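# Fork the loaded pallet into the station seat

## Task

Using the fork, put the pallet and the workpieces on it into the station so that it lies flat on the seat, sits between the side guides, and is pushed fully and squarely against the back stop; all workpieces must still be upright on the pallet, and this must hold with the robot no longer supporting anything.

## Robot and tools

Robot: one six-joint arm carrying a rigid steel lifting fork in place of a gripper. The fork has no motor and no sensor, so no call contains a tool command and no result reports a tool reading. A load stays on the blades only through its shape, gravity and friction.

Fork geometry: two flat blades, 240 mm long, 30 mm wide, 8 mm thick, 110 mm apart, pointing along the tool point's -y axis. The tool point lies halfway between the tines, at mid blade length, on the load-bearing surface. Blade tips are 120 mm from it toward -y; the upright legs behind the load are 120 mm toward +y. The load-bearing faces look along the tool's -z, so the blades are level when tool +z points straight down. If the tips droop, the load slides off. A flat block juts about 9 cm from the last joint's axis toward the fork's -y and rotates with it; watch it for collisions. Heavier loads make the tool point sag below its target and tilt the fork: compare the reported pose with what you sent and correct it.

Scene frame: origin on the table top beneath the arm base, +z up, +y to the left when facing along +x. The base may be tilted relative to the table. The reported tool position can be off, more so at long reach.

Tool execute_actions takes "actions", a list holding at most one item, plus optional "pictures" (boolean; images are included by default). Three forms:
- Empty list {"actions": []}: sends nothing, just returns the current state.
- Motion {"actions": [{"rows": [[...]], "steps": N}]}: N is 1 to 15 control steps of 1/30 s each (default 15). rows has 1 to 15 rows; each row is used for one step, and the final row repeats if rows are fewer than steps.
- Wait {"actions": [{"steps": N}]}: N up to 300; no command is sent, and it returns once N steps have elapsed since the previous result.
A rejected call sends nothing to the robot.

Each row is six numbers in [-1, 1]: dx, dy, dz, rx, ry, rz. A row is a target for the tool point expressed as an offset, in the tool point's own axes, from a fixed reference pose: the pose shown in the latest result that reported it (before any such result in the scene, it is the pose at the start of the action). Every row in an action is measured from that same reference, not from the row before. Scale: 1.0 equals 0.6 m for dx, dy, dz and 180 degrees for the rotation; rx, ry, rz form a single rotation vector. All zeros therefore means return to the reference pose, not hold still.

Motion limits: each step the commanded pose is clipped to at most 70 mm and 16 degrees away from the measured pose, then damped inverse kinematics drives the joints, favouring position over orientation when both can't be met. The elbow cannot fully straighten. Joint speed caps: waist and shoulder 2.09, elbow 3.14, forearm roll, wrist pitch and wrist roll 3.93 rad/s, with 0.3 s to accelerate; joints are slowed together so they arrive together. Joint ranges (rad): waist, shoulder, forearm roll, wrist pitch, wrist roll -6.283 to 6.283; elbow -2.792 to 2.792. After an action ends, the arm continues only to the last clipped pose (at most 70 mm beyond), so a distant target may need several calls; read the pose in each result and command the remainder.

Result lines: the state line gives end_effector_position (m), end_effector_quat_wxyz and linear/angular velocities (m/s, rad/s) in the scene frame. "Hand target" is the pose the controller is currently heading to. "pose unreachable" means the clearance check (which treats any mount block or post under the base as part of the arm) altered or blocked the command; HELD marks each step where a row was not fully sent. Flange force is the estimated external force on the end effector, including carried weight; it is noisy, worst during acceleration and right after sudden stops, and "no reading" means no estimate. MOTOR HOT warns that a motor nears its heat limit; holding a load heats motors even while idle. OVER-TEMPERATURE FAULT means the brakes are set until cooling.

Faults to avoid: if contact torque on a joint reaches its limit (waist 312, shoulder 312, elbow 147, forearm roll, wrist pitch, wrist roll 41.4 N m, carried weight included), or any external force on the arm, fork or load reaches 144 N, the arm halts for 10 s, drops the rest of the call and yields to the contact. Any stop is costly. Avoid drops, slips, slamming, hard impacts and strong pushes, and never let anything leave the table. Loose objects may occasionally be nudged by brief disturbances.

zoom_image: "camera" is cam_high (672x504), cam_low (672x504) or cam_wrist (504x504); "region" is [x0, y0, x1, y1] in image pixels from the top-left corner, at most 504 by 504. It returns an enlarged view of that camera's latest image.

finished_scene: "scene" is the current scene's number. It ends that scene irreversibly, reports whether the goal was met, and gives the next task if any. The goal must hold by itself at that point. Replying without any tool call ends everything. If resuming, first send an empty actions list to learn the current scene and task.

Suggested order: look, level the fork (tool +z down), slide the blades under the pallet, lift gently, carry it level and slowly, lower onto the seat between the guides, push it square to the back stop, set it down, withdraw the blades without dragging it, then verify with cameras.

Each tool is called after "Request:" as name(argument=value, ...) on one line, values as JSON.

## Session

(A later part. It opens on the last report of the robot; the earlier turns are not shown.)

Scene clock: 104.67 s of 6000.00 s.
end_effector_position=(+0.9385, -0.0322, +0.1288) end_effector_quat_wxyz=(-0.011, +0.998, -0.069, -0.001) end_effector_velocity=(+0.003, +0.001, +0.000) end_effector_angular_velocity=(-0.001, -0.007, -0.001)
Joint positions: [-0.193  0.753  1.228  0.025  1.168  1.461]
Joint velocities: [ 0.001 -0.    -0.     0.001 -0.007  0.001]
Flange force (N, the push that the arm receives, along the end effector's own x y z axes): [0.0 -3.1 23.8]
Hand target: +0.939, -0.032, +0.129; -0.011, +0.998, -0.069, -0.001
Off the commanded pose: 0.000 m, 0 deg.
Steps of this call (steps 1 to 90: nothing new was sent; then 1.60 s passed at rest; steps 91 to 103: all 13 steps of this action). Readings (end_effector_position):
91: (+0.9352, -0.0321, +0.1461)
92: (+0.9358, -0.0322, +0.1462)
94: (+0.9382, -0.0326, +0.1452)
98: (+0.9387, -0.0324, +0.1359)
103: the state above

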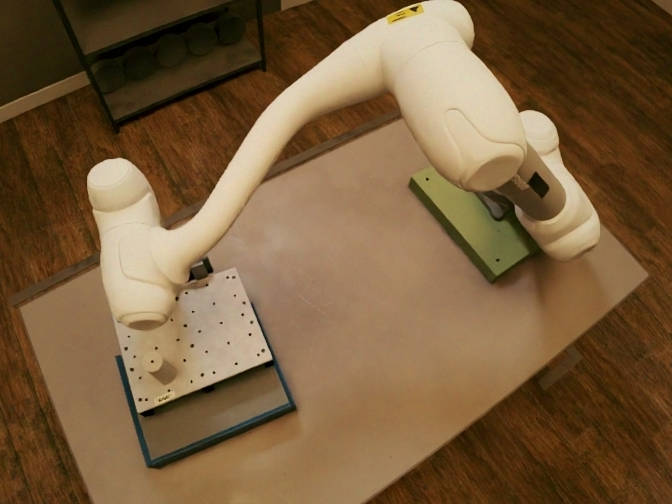

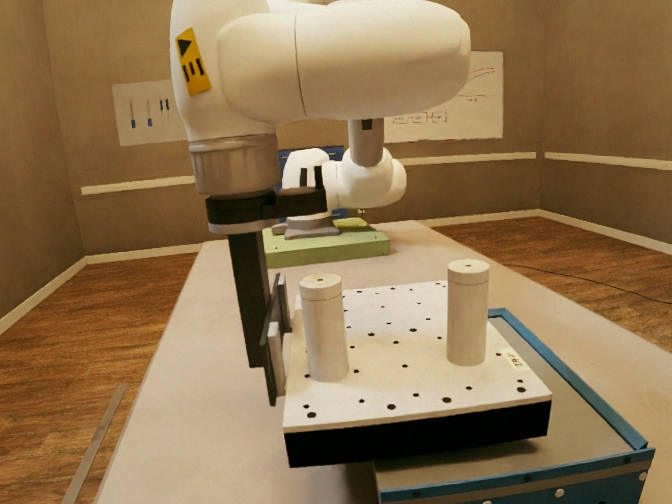

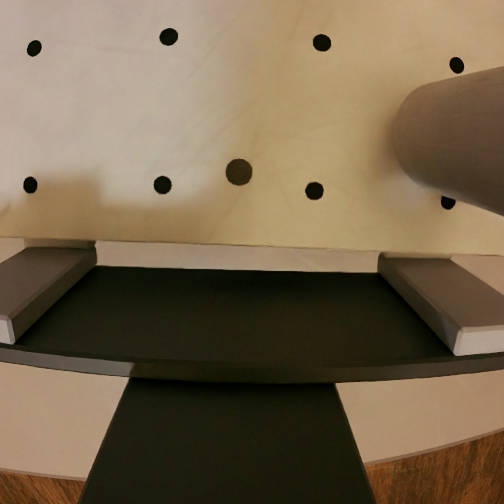

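Request:
execute_actions(actions=[{"rows":[[0,0,-0.007,0,0,0],[0,-0.01,-0.007,0,0,0],[0,-0.022,-0.007,0,0,0],[0,-0.034,-0.007,0,0,0],[0,-0.046,-0.007,0,0,0],[0,-0.058,-0.007,0,0,0],[0,-0.07,-0.007,0,0,0],[0,-0.082,-0.007,0,0,0],[0,-0.094,-0.007,0,0,0],[0,-0.106,-0.007,0,0,0],[0,-0.118,-0.004,0,0,0],[0,-0.13,0,0,0,0],[0,-0.13,0.004,0,0,0],[0,-0.13,0.008,-0.003,0,0],[0,-0.13,0.013,-0.007,0,0]]}])

Request:
zoom_image(camera="cam_high", region=[60, 220, 320, 500])

Scene clock: 112.70 s of 6000.00 s.
end_effector_position=(+0.9492, +0.0451, +0.1285) end_effector_quat_wxyz=(-0.010, +0.998, -0.069, -0.001) end_effector_velocity=(-0.003, +0.020, -0.088) end_effector_angular_velocity=(-0.198, +0.050, +0.010)
Joint positions: [-0.109  0.75   1.233  0.023  1.164  1.546]
Joint velocities: [ 0.087  0.045  0.029 -0.22  -0.058  0.164]
Flange force (N, the push that the arm receives, along the end effector's own x y z axes): [1.6 -14.7 29.7]
Hand target: +0.949, +0.045, +0.123; -0.000, +0.998, -0.069, -0.002
Off the commanded pose: 0.006 m, 1 deg.
Steps of this call (steps 1 to 90: nothing new was sent; then 4.53 s passed at rest; steps 91 to 105: all 15 steps of this action). Readings (end_effector_position):
91: (+0.9386, -0.0322, +0.1288)
92: (+0.9382, -0.0320, +0.1299)
94: (+0.9394, -0.0256, +0.1327)
98: (+0.9430, +0.0013, +0.1339)
105: the state above

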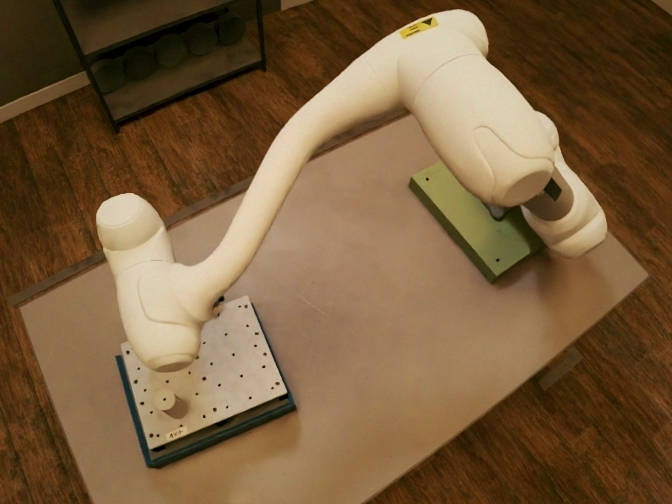

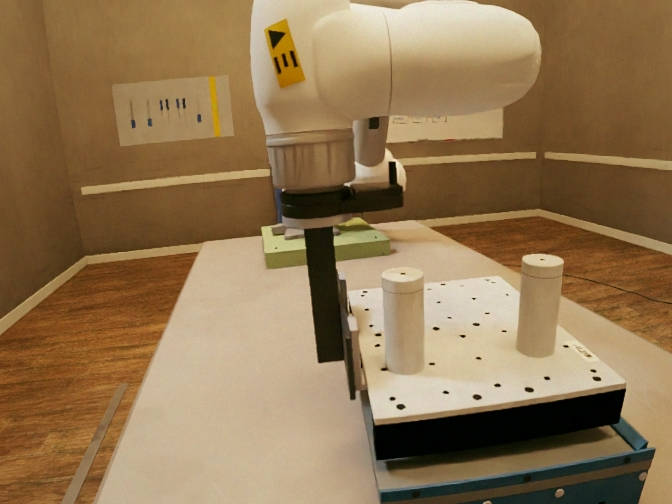

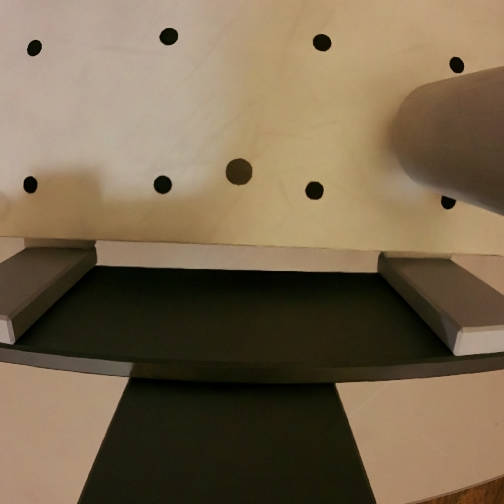

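Region (60, 220, 320, 500) of cam_high's 672x504 image, scaled by 1.800, with more detail than that image has; it fills the left 468 columns of this view, and the rest is white.

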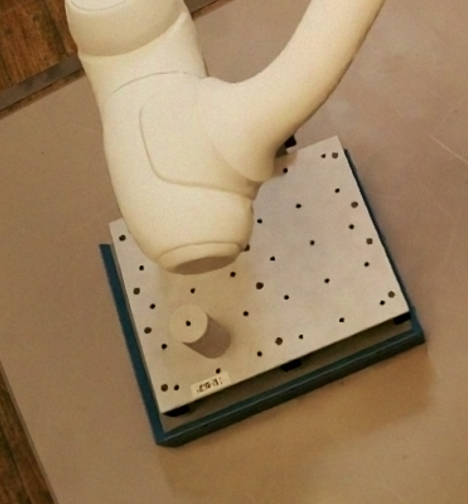

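Request:
execute_actions(actions=[{"rows":[[0,0,0.012,-0.006,0,0],[0,0,0.014,-0.006,0,0],[0,0,0.014,-0.006,0,0],[0,-0.005,0.014,-0.006,0,0],[0,-0.01,0.014,-0.006,0,0],[0,-0.015,0.014,-0.006,0,0],[0,-0.02,0.014,-0.006,0,0],[0,-0.025,0.014,-0.006,0,0]],"steps":13}])

Request:
zoom_image(camera="cam_high", region=[100, 340, 320, 500])

Scene clock: 119.07 s of 6000.00 s.
end_effector_position=(+0.9512, +0.0603, +0.1203) end_effector_quat_wxyz=(-0.001, +0.998, -0.069, -0.002) end_effector_velocity=(-0.001, +0.001, -0.001) end_effector_angular_velocity=(-0.000, +0.004, +0.001)
Joint positions: [-0.087  0.755  1.235  0.003  1.157  1.577]
Joint velocities: [ 0.001  0.     0.    -0.001  0.003 -0.   ]
Flange force (N, the push that the arm receives, along the end effector's own x y z axes): [-4.3 -3.1 28.2]
Hand target: +0.951, +0.060, +0.120; -0.000, +0.998, -0.069, -0.002
Off the commanded pose: 0.000 m, 0 deg.
Steps of this call (steps 1 to 90: nothing new was sent; then 2.93 s passed at rest; steps 91 to 103: all 13 steps of this action). Readings (end_effector_position):
91: (+0.9493, +0.0452, +0.1228)
92: (+0.9495, +0.0452, +0.1225)
94: (+0.9495, +0.0453, +0.1207)
98: (+0.9503, +0.0547, +0.1201)
103: the state above

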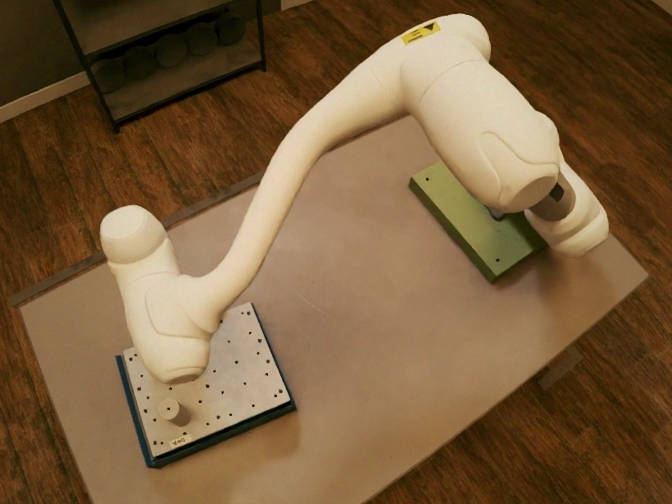

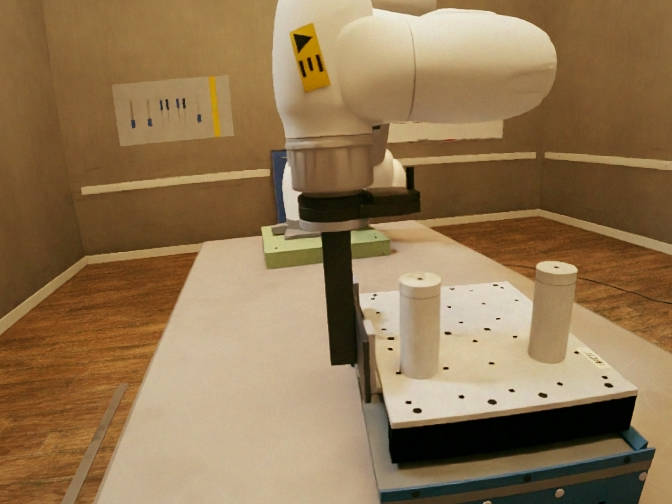

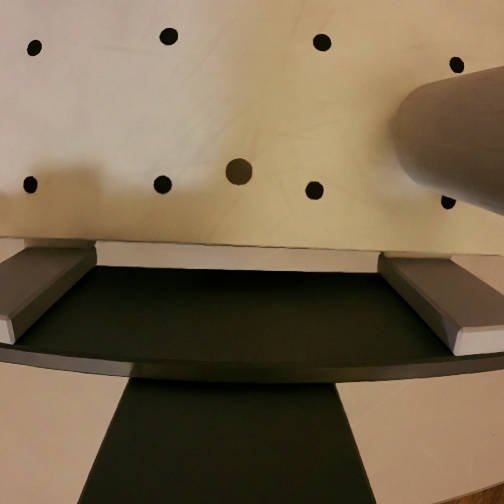

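Region (100, 340, 320, 500) of cam_high's 672x504 image, scaled by 2.291, with more detail than that image has; it fills the top 367 rows of this view, and the rest is white.

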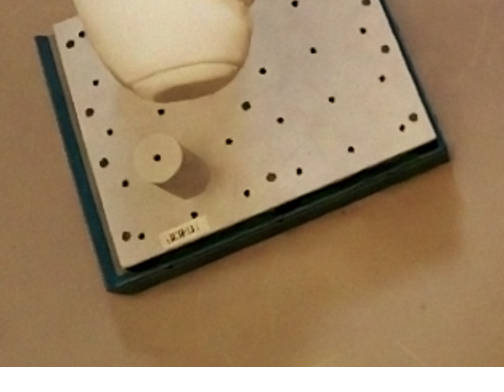

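Request:
execute_actions(actions=[{"rows":[[0,0,0.004,0,0,0],[0,0,0.008,0,0,0],[0,0,0.012,0,0,0],[0,0,0.016,0,0,0],[0,0,0.02,0,0,0]],"steps":10}])

Scene clock: 122.80 s of 6000.00 s.
end_effector_position=(+0.9515, +0.0598, +0.1089) end_effector_quat_wxyz=(-0.000, +0.998, -0.069, -0.002) end_effector_velocity=(-0.002, -0.000, -0.003) end_effector_angular_velocity=(-0.001, +0.004, -0.001)
Joint positions: [-0.087  0.763  1.242  0.003  1.14   1.577]
Joint velocities: [ 0.     0.001  0.004 -0.001 -0.001  0.002]
Flange force (N, the push that the arm receives, along the end effector's own x y z axes): [10.1 32.0 -12.3]
Hand target: +0.951, +0.060, +0.108; -0.001, +0.998, -0.069, -0.002
Off the commanded pose: 0.001 m, 0 deg.
Steps of this call (steps 1 to 90: nothing new was sent; then 0.40 s passed at rest; steps 91 to 100: all 10 steps of this action). Readings (end_effector_position):
91: (+0.9512, +0.0602, +0.1204)
92: (+0.9515, +0.0601, +0.1197)
94: (+0.9516, +0.0601, +0.1155)
98: (+0.9516, +0.0598, +0.1091)
100: the state above

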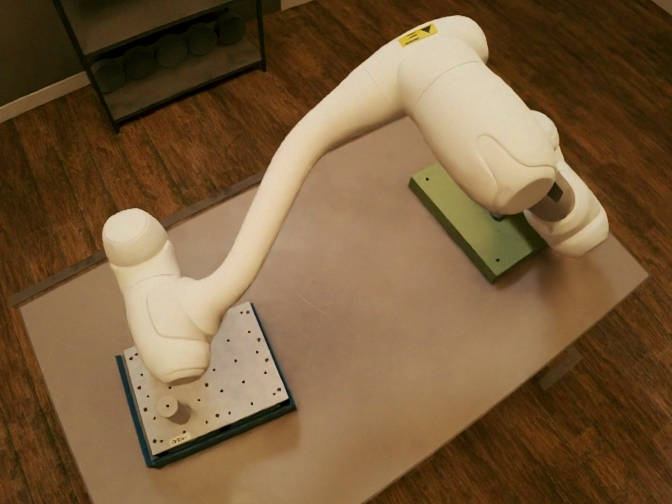

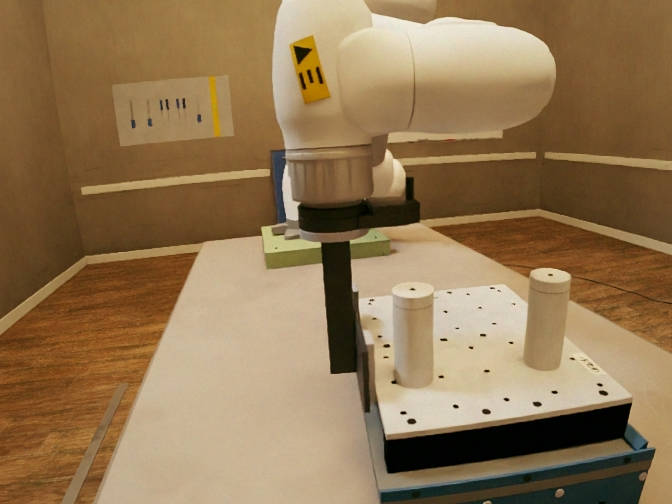

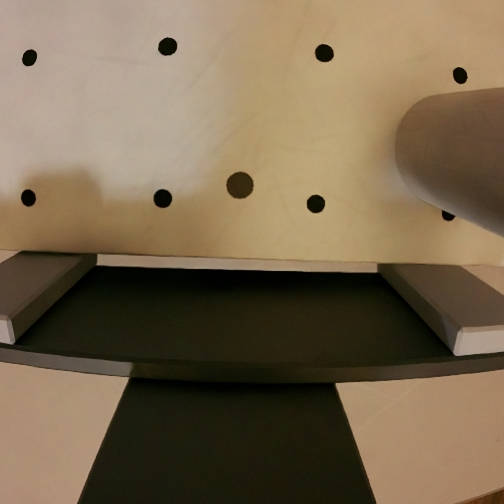

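Request:
execute_actions(actions=[{"rows":[[0,0.01,0,0,0,0],[0,0.03,0,0,0,0],[0,0.07,0,0,0,0],[0,0.12,0,0,0,0],[0,0.18,0,0,0,0],[0,0.24,0,0,0,0],[0,0.3,0,0,0,0],[0,0.36,0,0,0,0],[0,0.42,0,0,0,0],[0,0.47,0,0,0,0]]}], pictures=false)

Request:
execute_actions(actions=[{"steps":10}])

Request:
zoom_image(camera="cam_high", region=[80, 280, 320, 490])

Scene clock: 129.43 s of 6000.00 s.
end_effector_position=(+0.9189, -0.1485, +0.1082) end_effector_quat_wxyz=(+0.001, +0.998, -0.071, -0.001) end_effector_velocity=(-0.072, -0.526, +0.004) end_effector_angular_velocity=(-0.003, -0.011, -0.007)
Joint positions: [-0.31   0.779  1.213 -0.     1.152  1.357]
Joint velocities: [-0.548  0.143 -0.271 -0.001  0.118 -0.541]
Flange force (N, the push that the arm receives, along the end effector's own x y z axes): [4.5 -7.0 13.6]
Hand target: +0.912, -0.199, +0.109; +0.001, +0.997, -0.071, -0.001
Off the commanded pose: 0.071 m, 0 deg; position clipped at the last step of the last action.
Steps of this call (steps 1 to 90: nothing new was sent; then 3.13 s passed at rest; steps 91 to 105: all 15 steps of this action). Readings (end_effector_position):
91: (+0.9511, +0.0602, +0.1083)
92: (+0.9508, +0.0583, +0.1084)
94: (+0.9487, +0.0429, +0.1083)
98: (+0.9379, -0.0255, +0.1080)
105: the state above

Scene clock: 129.77 s of 6000.00 s.
end_effector_position=(+0.9117, -0.1985, +0.1085) end_effector_quat_wxyz=(+0.001, +0.998, -0.071, -0.001) end_effector_velocity=(-0.000, -0.002, +0.001) end_effector_angular_velocity=(+0.002, -0.001, -0.004)
Joint positions: [-0.362  0.795  1.184 -0.001  1.165  1.306]
Joint velocities: [-0.002 -0.     0.     0.003 -0.     0.   ]
Flange force (N, the push that the arm receives, along the end effector's own x y z axes): [-2.0 -0.4 12.5]
Hand target: +0.912, -0.199, +0.109; +0.001, +0.997, -0.071, -0.001
Off the commanded pose: 0.021 m, 0 deg; position clipped at the last step of the last action.
Steps of this call (steps 1 to 10: nothing new was sent). Readings (end_effector_position):
1: (+0.9165, -0.1663, +0.1083)
2: (+0.9143, -0.1824, +0.1084)
4: (+0.9118, -0.1985, +0.1084)
8: (+0.9117, -0.1985, +0.1085)
10: the state above

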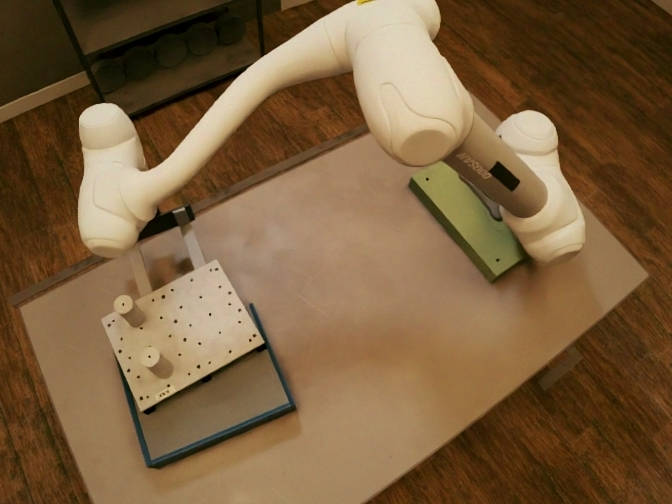

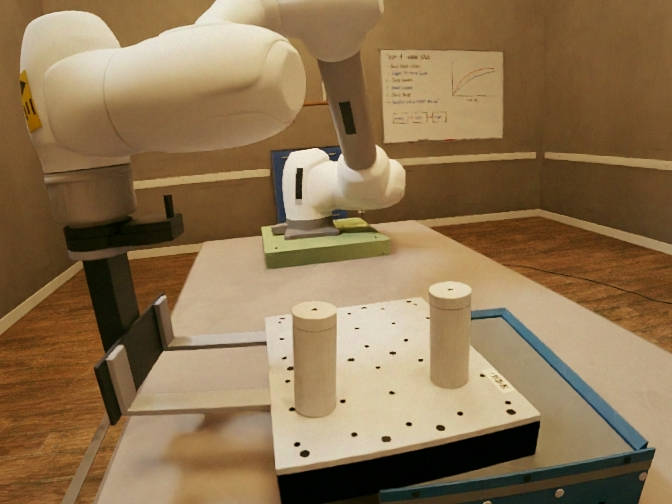

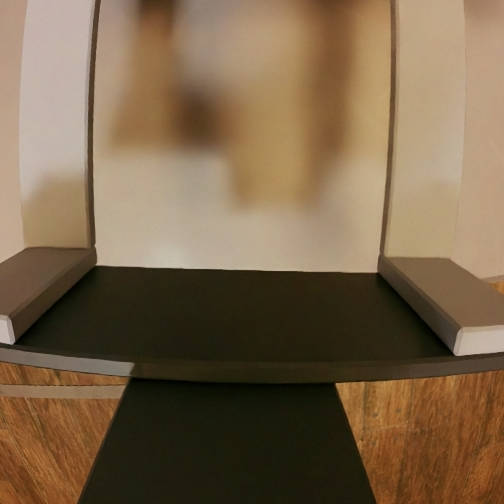

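Region (80, 280, 320, 490) of cam_high's 672x504 image, scaled by 2.100, with more detail than that image has; it fills the top 441 rows of this view, and the rest is white.

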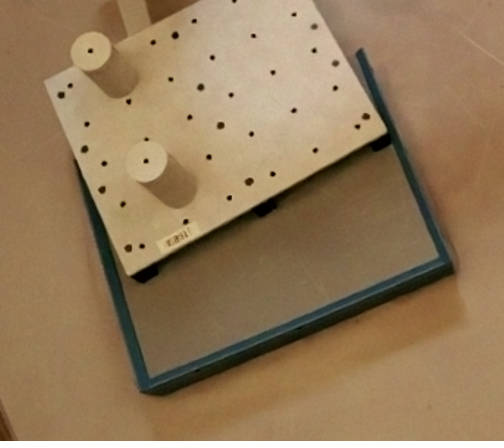

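Request:
execute_actions(actions=[{"rows":[[0,0,0.004,0,0,0],[0,0,0.008,0,0,0],[0,0,0.012,0,0,0],[0,0,0.016,0,0,0],[0,0,0.02,0,0,0]],"steps":10}])

Request:
zoom_image(camera="cam_low", region=[200, 280, 672, 504])

Scene clock: 136.53 s of 6000.00 s.
end_effector_position=(+0.9117, -0.1986, +0.0968) end_effector_quat_wxyz=(+0.001, +0.997, -0.071, -0.001) end_effector_velocity=(+0.001, +0.001, -0.001) end_effector_angular_velocity=(+0.000, -0.000, +0.002)
Joint positions: [-0.362  0.803  1.191 -0.001  1.149  1.306]
Joint velocities: [ 0.001  0.002 -0.001  0.    -0.    -0.001]
Flange force (N, the push that the arm receives, along the end effector's own x y z axes): [3.4 -2.8 -1.0]
Hand target: +0.912, -0.198, +0.096; +0.001, +0.998, -0.071, -0.001
Off the commanded pose: 0.000 m, 0 deg.
Steps of this call (steps 1 to 193: nothing new was sent; steps 194 to 203: all 10 steps of this action). Readings (end_effector_position):
194: (+0.9118, -0.1986, +0.1085)
195: (+0.9120, -0.1987, +0.1080)
197: (+0.9120, -0.1987, +0.1040)
201: (+0.9117, -0.1986, +0.0968)
203: the state above

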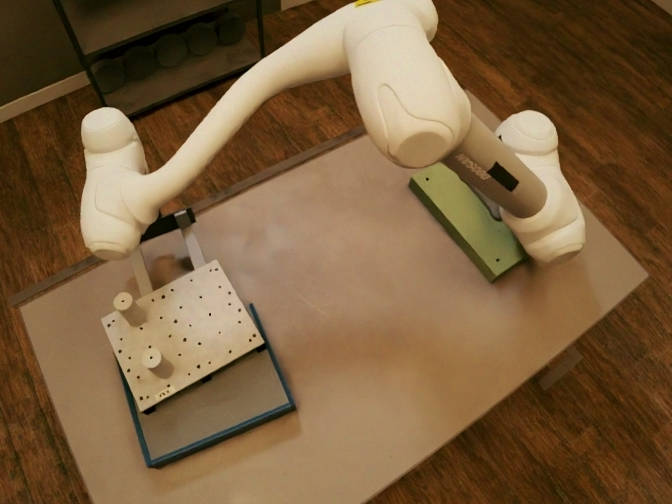

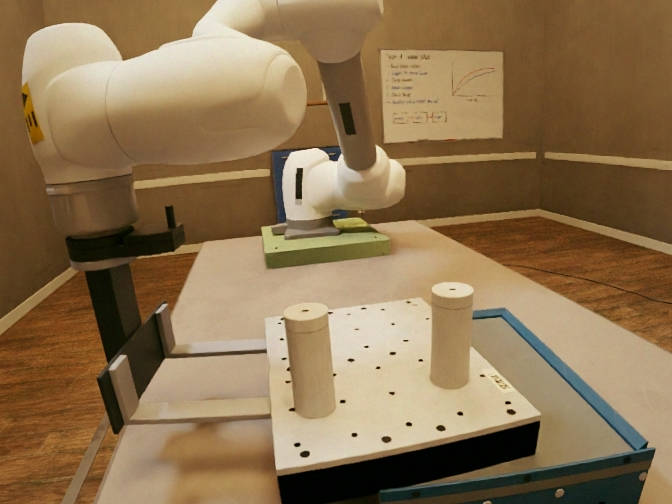

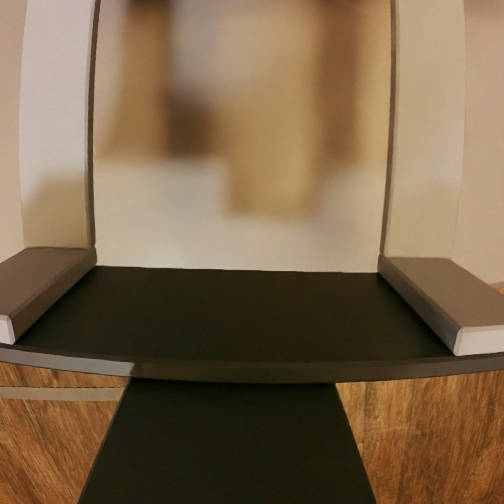

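Region (200, 280, 672, 504) of cam_low's 672x504 image, scaled by 1.068, with more detail than that image has; it fills the top 239 rows of this view, and the rest is white.

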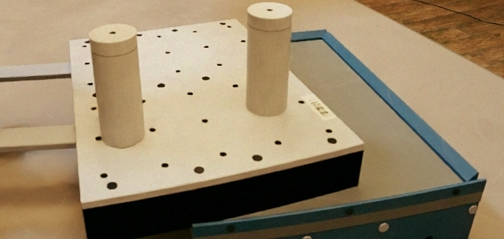

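Request:
execute_actions(actions=[{"rows":[[0,0,-0.006,0,0,0],[0,-0.02,-0.006,0,0,0],[0,-0.04,-0.006,0,0,0],[0,-0.06,-0.006,0,0,0],[0,-0.08,-0.006,0,0,0],[0,-0.1,-0.006,0,0,0],[0,-0.12,-0.006,0,0,0],[0,-0.14,-0.006,0,0,0],[0,-0.16,-0.006,0,0,0],[0,-0.18,-0.006,0,0,0],[0,-0.2,-0.006,0,0,0],[0,-0.22,-0.006,0,0,0]]}])

Scene clock: 143.77 s of 6000.00 s.
end_effector_position=(+0.9296, -0.0693, +0.1002) end_effector_quat_wxyz=(+0.000, +0.998, -0.070, -0.001) end_effector_velocity=(+0.028, +0.105, +0.003) end_effector_angular_velocity=(-0.003, -0.008, -0.008)
Joint positions: [-0.227  0.767  1.251  0.001  1.126  1.44 ]
Joint velocities: [ 0.116 -0.003 -0.     0.    -0.006  0.124]
Flange force (N, the push that the arm receives, along the end effector's own x y z axes): [6.7 -1.3 0.5]
Hand target: +0.930, -0.068, +0.100; +0.001, +0.998, -0.071, -0.001
Off the commanded pose: 0.002 m, 0 deg.
Steps of this call (steps 1 to 202: nothing new was sent; steps 203 to 217: all 15 steps of this action). Readings (end_effector_position):
203: (+0.9117, -0.1985, +0.0965)
204: (+0.9114, -0.1982, +0.0974)
206: (+0.9135, -0.1878, +0.0999)
210: (+0.9189, -0.1441, +0.1001)
217: the state above

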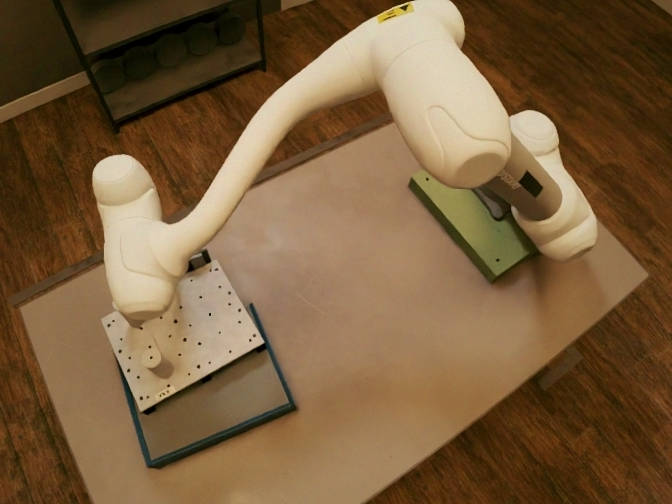

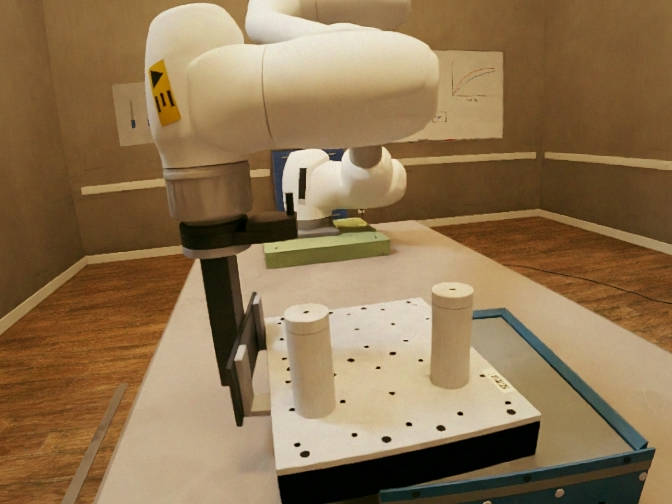

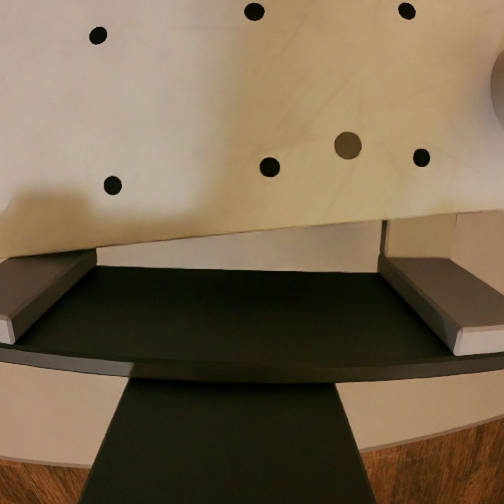

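Request:
execute_actions(actions=[{"rows":[[0,-0.008,0,0,0,0],[0,-0.016,0,0,0,0],[0,-0.024,0,0,0,0],[0,-0.032,0,0,0,0],[0,-0.04,0,0,0,0],[0,-0.048,0,0,0,0],[0,-0.056,0,0,0,0],[0,-0.064,0,0,0,0],[0,-0.072,0,0,0,0],[0,-0.08,0,0,0,0]],"steps":13}])

Request:
zoom_image(camera="cam_high", region=[60, 220, 320, 500])

Scene clock: 157.10 s of 6000.00 s.
end_effector_position=(+0.9363, -0.0216, +0.1002) end_effector_quat_wxyz=(+0.000, +0.998, -0.070, -0.001) end_effector_velocity=(+0.004, +0.011, +0.001) end_effector_angular_velocity=(-0.002, -0.003, -0.005)
Joint positions: [-0.176  0.762  1.26   0.001  1.122  1.49 ]
Joint velocities: [ 0.013 -0.001 -0.001 -0.001 -0.002  0.018]
Flange force (N, the push that the arm receives, along the end effector's own x y z axes): [6.2 -3.2 -2.9]
Hand target: +0.936, -0.022, +0.100; +0.000, +0.998, -0.070, -0.001
Off the commanded pose: 0.000 m, 0 deg.
Steps of this call (steps 1 to 90: nothing new was sent; then 9.90 s passed at rest; steps 91 to 103: all 13 steps of this action). Readings (end_effector_position):
91: (+0.9304, -0.0678, +0.1002)
92: (+0.9306, -0.0665, +0.1002)
94: (+0.9312, -0.0595, +0.1001)
98: (+0.9336, -0.0406, +0.1001)
103: the state above

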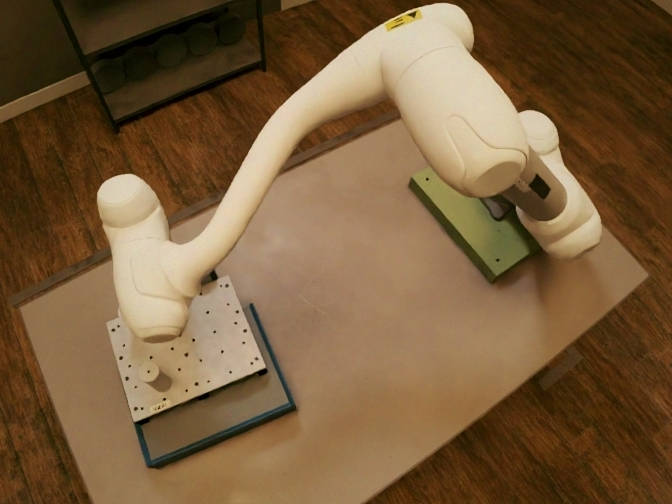

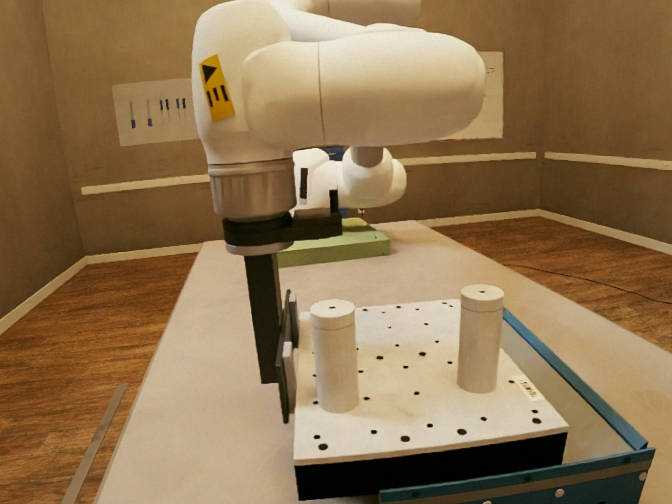

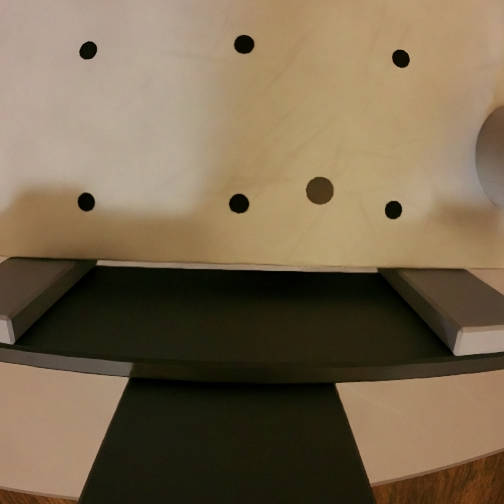

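Region (60, 220, 320, 500) of cam_high's 672x504 image, scaled by 1.800, with more detail than that image has; it fills the left 468 columns of this view, and the rest is white.

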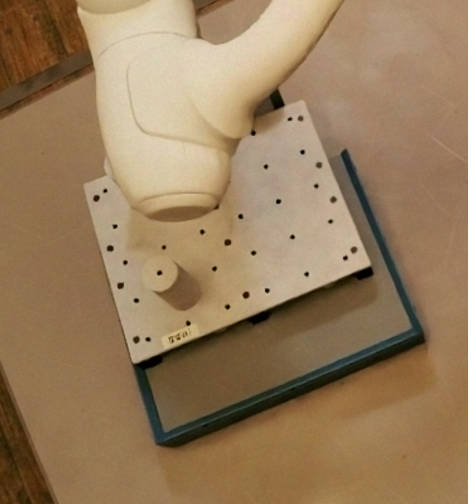

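Request:
execute_actions(actions=[{"rows":[[0,0,-0.01,0,0,0],[0,0,-0.02,0,0,0],[0,0,-0.03,0.002,0,0],[0,0,-0.04,0.004,0,0],[0,0,-0.05,0.005,0,0],[0,0,-0.058,0.005,0,0],[-0.008,0,-0.058,0.005,0,0],[-0.016,0,-0.058,0.005,0,0],[-0.024,0,-0.058,0.005,0,0],[-0.032,0,-0.058,0.005,0,0],[-0.04,0,-0.058,0.005,0,0],[-0.045,0,-0.058,0.005,0,0]]}])

Request:
zoom_image(camera="cam_high", region=[60, 220, 320, 500])

Scene clock: 167.43 s of 6000.00 s.
end_effector_position=(+0.9097, -0.0178, +0.1350) end_effector_quat_wxyz=(-0.008, +0.998, -0.070, -0.001) end_effector_velocity=(-0.008, +0.001, +0.001) end_effector_angular_velocity=(-0.005, -0.022, -0.002)
Joint positions: [-0.183  0.699  1.311  0.018  1.136  1.475]
Joint velocities: [-0.001 -0.024  0.04   0.    -0.038  0.001]
Flange force (N, the push that the arm receives, along the end effector's own x y z axes): [-5.0 0.8 28.7]
Hand target: +0.910, -0.018, +0.135; -0.008, +0.998, -0.070, -0.000
Off the commanded pose: 0.000 m, 0 deg.
Steps of this call (steps 1 to 90: nothing new was sent; then 6.83 s passed at rest; steps 91 to 105: all 15 steps of this action). Readings (end_effector_position):
91: (+0.9363, -0.0217, +0.1003)
92: (+0.9359, -0.0216, +0.1023)
94: (+0.9361, -0.0217, +0.1124)
98: (+0.9357, -0.0216, +0.1342)
105: the state above

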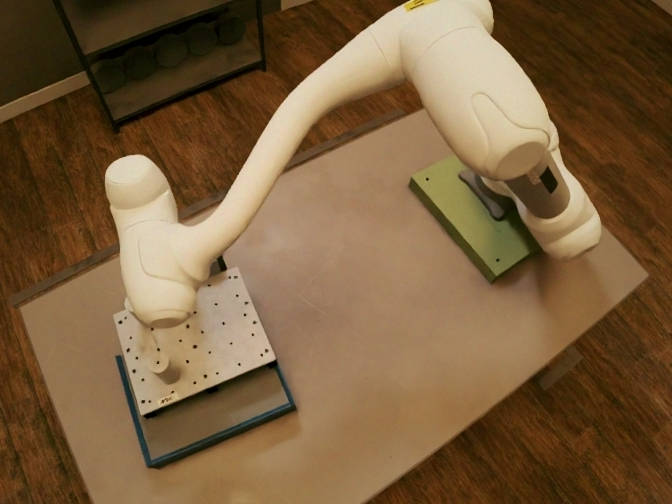

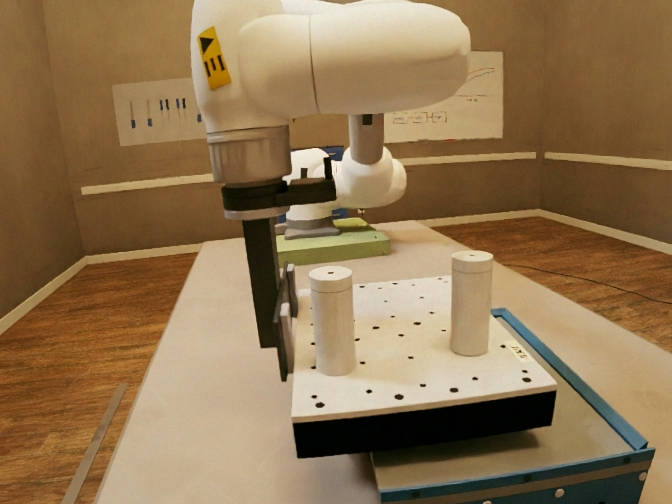

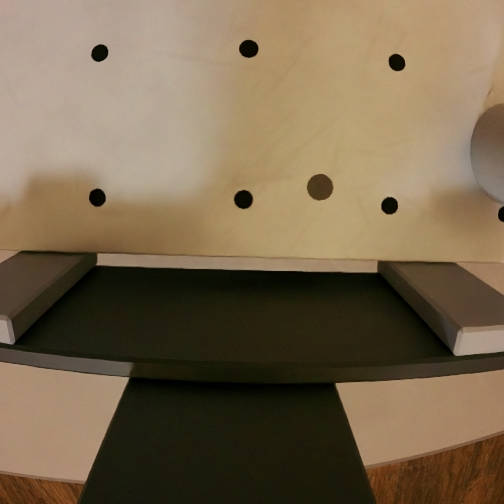

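Region (60, 220, 320, 500) of cam_high's 672x504 image, scaled by 1.800, with more detail than that image has; it fills the left 468 columns of this view, and the rest is white.

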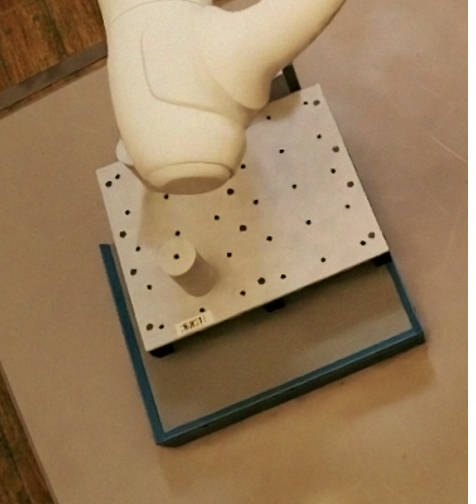

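Request:
execute_actions(actions=[{"rows":[[0.004,0,0,0,0,0],[0.008,0,0,0,0,0],[0.011,0,0,0,0,0],[0.011,0,0.005,0,0,0],[0.011,0,0.01,0,0,0],[0.011,0,0.015,0,0,0],[0.011,0,0.02,0,0,0],[0.011,0,0.025,0,0,0],[0.011,0,0.03,0,0,0],[0.011,0,0.035,-0.002,0,0],[0.011,0,0.04,-0.004,0,0]],"steps":14}])

Request:
zoom_image(camera="cam_high", region=[60, 220, 320, 500])

Scene clock: 181.07 s of 6000.00 s.
end_effector_position=(+0.9162, -0.0183, +0.1111) end_effector_quat_wxyz=(-0.002, +0.998, -0.070, -0.001) end_effector_velocity=(+0.004, -0.001, -0.003) end_effector_angular_velocity=(-0.016, -0.008, -0.006)
Joint positions: [-0.178  0.725  1.309  0.005  1.112  1.485]
Joint velocities: [ 0.005  0.    -0.    -0.016 -0.012  0.018]
Flange force (N, the push that the arm receives, along the end effector's own x y z axes): [-1.8 -1.8 24.7]
Hand target: +0.916, -0.018, +0.111; -0.001, +0.998, -0.070, -0.001
Off the commanded pose: 0.000 m, 0 deg.
Steps of this call (steps 1 to 90: nothing new was sent; then 10.17 s passed at rest; steps 91 to 104: all 14 steps of this action). Readings (end_effector_position):
91: (+0.9097, -0.0178, +0.1351)
92: (+0.9104, -0.0179, +0.1350)
94: (+0.9144, -0.0185, +0.1350)
98: (+0.9165, -0.0187, +0.1257)
104: the state above

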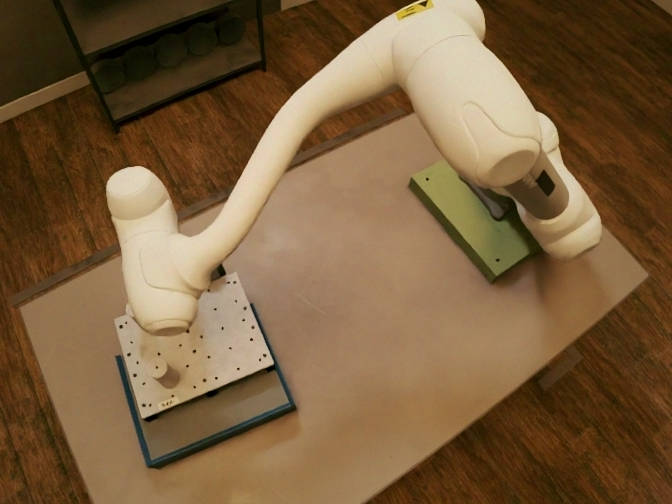

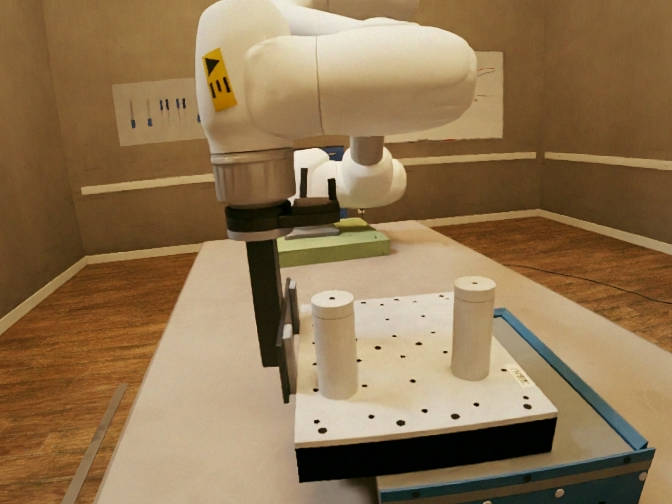

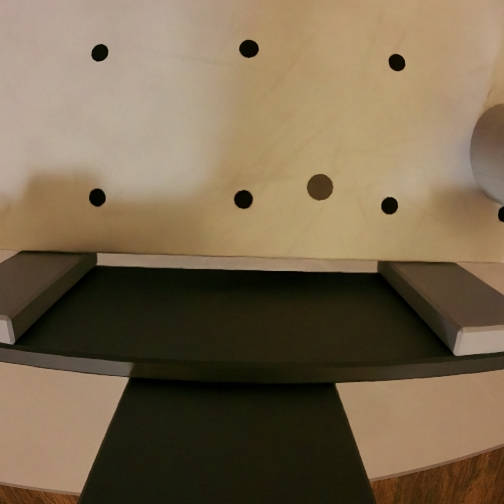

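Region (60, 220, 320, 500) of cam_high's 672x504 image, scaled by 1.800, with more detail than that image has; it fills the left 468 columns of this view, and the rest is white.

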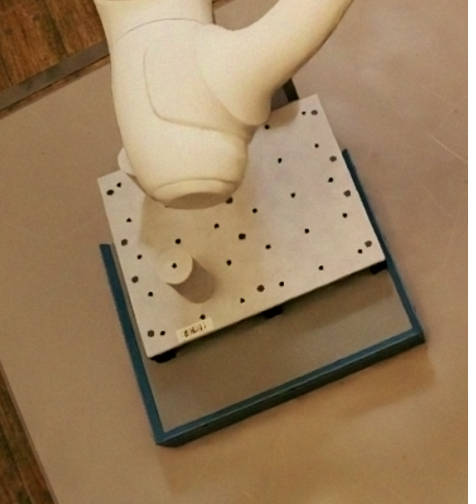

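Request:
execute_actions(actions=[{"rows":[[0,-0.008,0.002,0,0,0],[0,-0.016,0.004,0,0,0],[0,-0.024,0.006,0,0,0],[0,-0.032,0.008,0,0,0],[0,-0.04,0.01,0,0,0],[0,-0.048,0.012,0,0,0],[0,-0.056,0.014,0,0,0],[0,-0.064,0.016,0,0,0],[0,-0.072,0.018,0,0,0],[0,-0.08,0.02,0,0,0],[0,-0.085,0.02,0,0,0]],"steps":14}])

Request:
zoom_image(camera="cam_high", region=[60, 220, 320, 500])

Scene clock: 193.20 s of 6000.00 s.
end_effector_position=(+0.9231, +0.0324, +0.0994) end_effector_quat_wxyz=(-0.002, +0.998, -0.070, -0.001) end_effector_velocity=(+0.003, +0.003, -0.002) end_effector_angular_velocity=(-0.002, -0.000, -0.008)
Joint positions: [-0.122  0.732  1.319  0.006  1.095  1.541]
Joint velocities: [ 0.005  0.003 -0.001 -0.002 -0.002  0.014]
Flange force (N, the push that the arm receives, along the end effector's own x y z axes): [3.9 -1.3 -2.5]
Hand target: +0.923, +0.032, +0.099; -0.002, +0.998, -0.070, -0.001
Off the commanded pose: 0.000 m, 0 deg.
Steps of this call (steps 1 to 90: nothing new was sent; then 8.67 s passed at rest; steps 91 to 104: all 14 steps of this action). Readings (end_effector_position):
91: (+0.9163, -0.0183, +0.1109)
92: (+0.9164, -0.0166, +0.1107)
94: (+0.9176, -0.0085, +0.1090)
98: (+0.9203, +0.0103, +0.1047)
104: the state above

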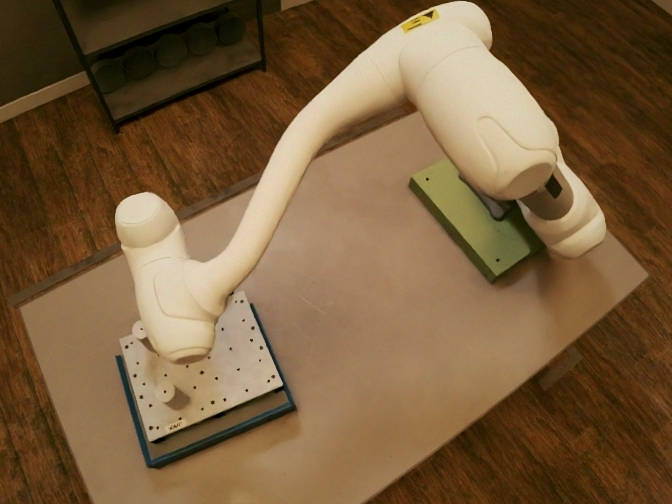

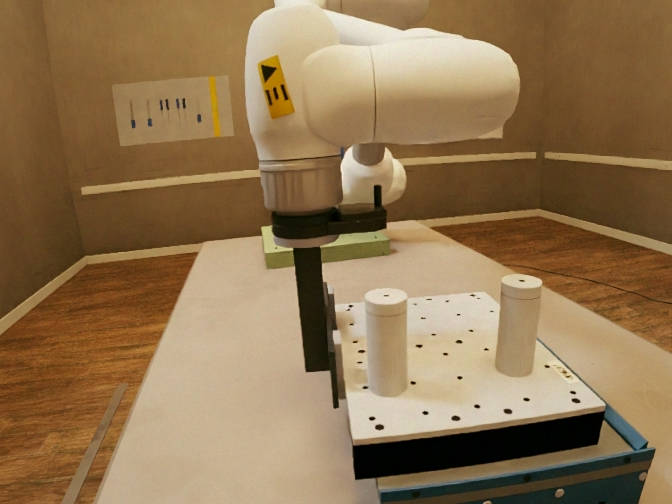

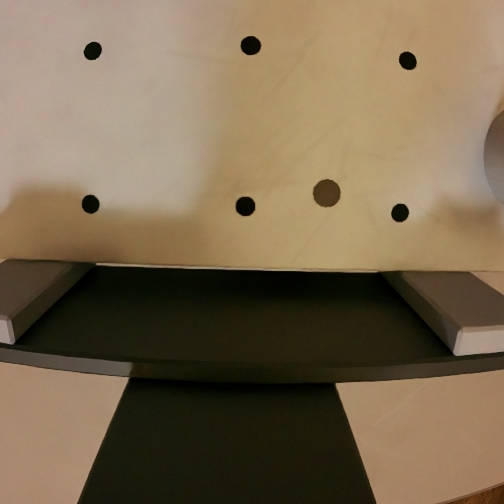

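Region (60, 220, 320, 500) of cam_high's 672x504 image, scaled by 1.800, with more detail than that image has; it fills the left 468 columns of this view, and the rest is white.

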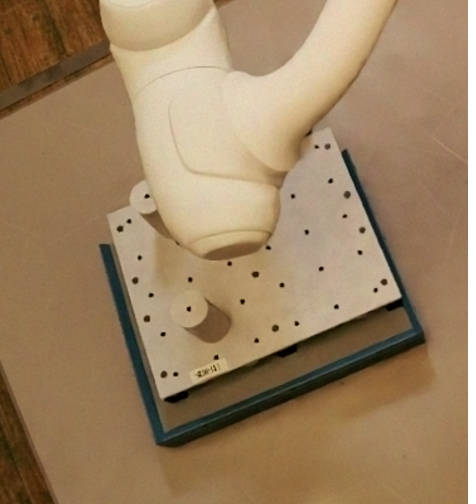

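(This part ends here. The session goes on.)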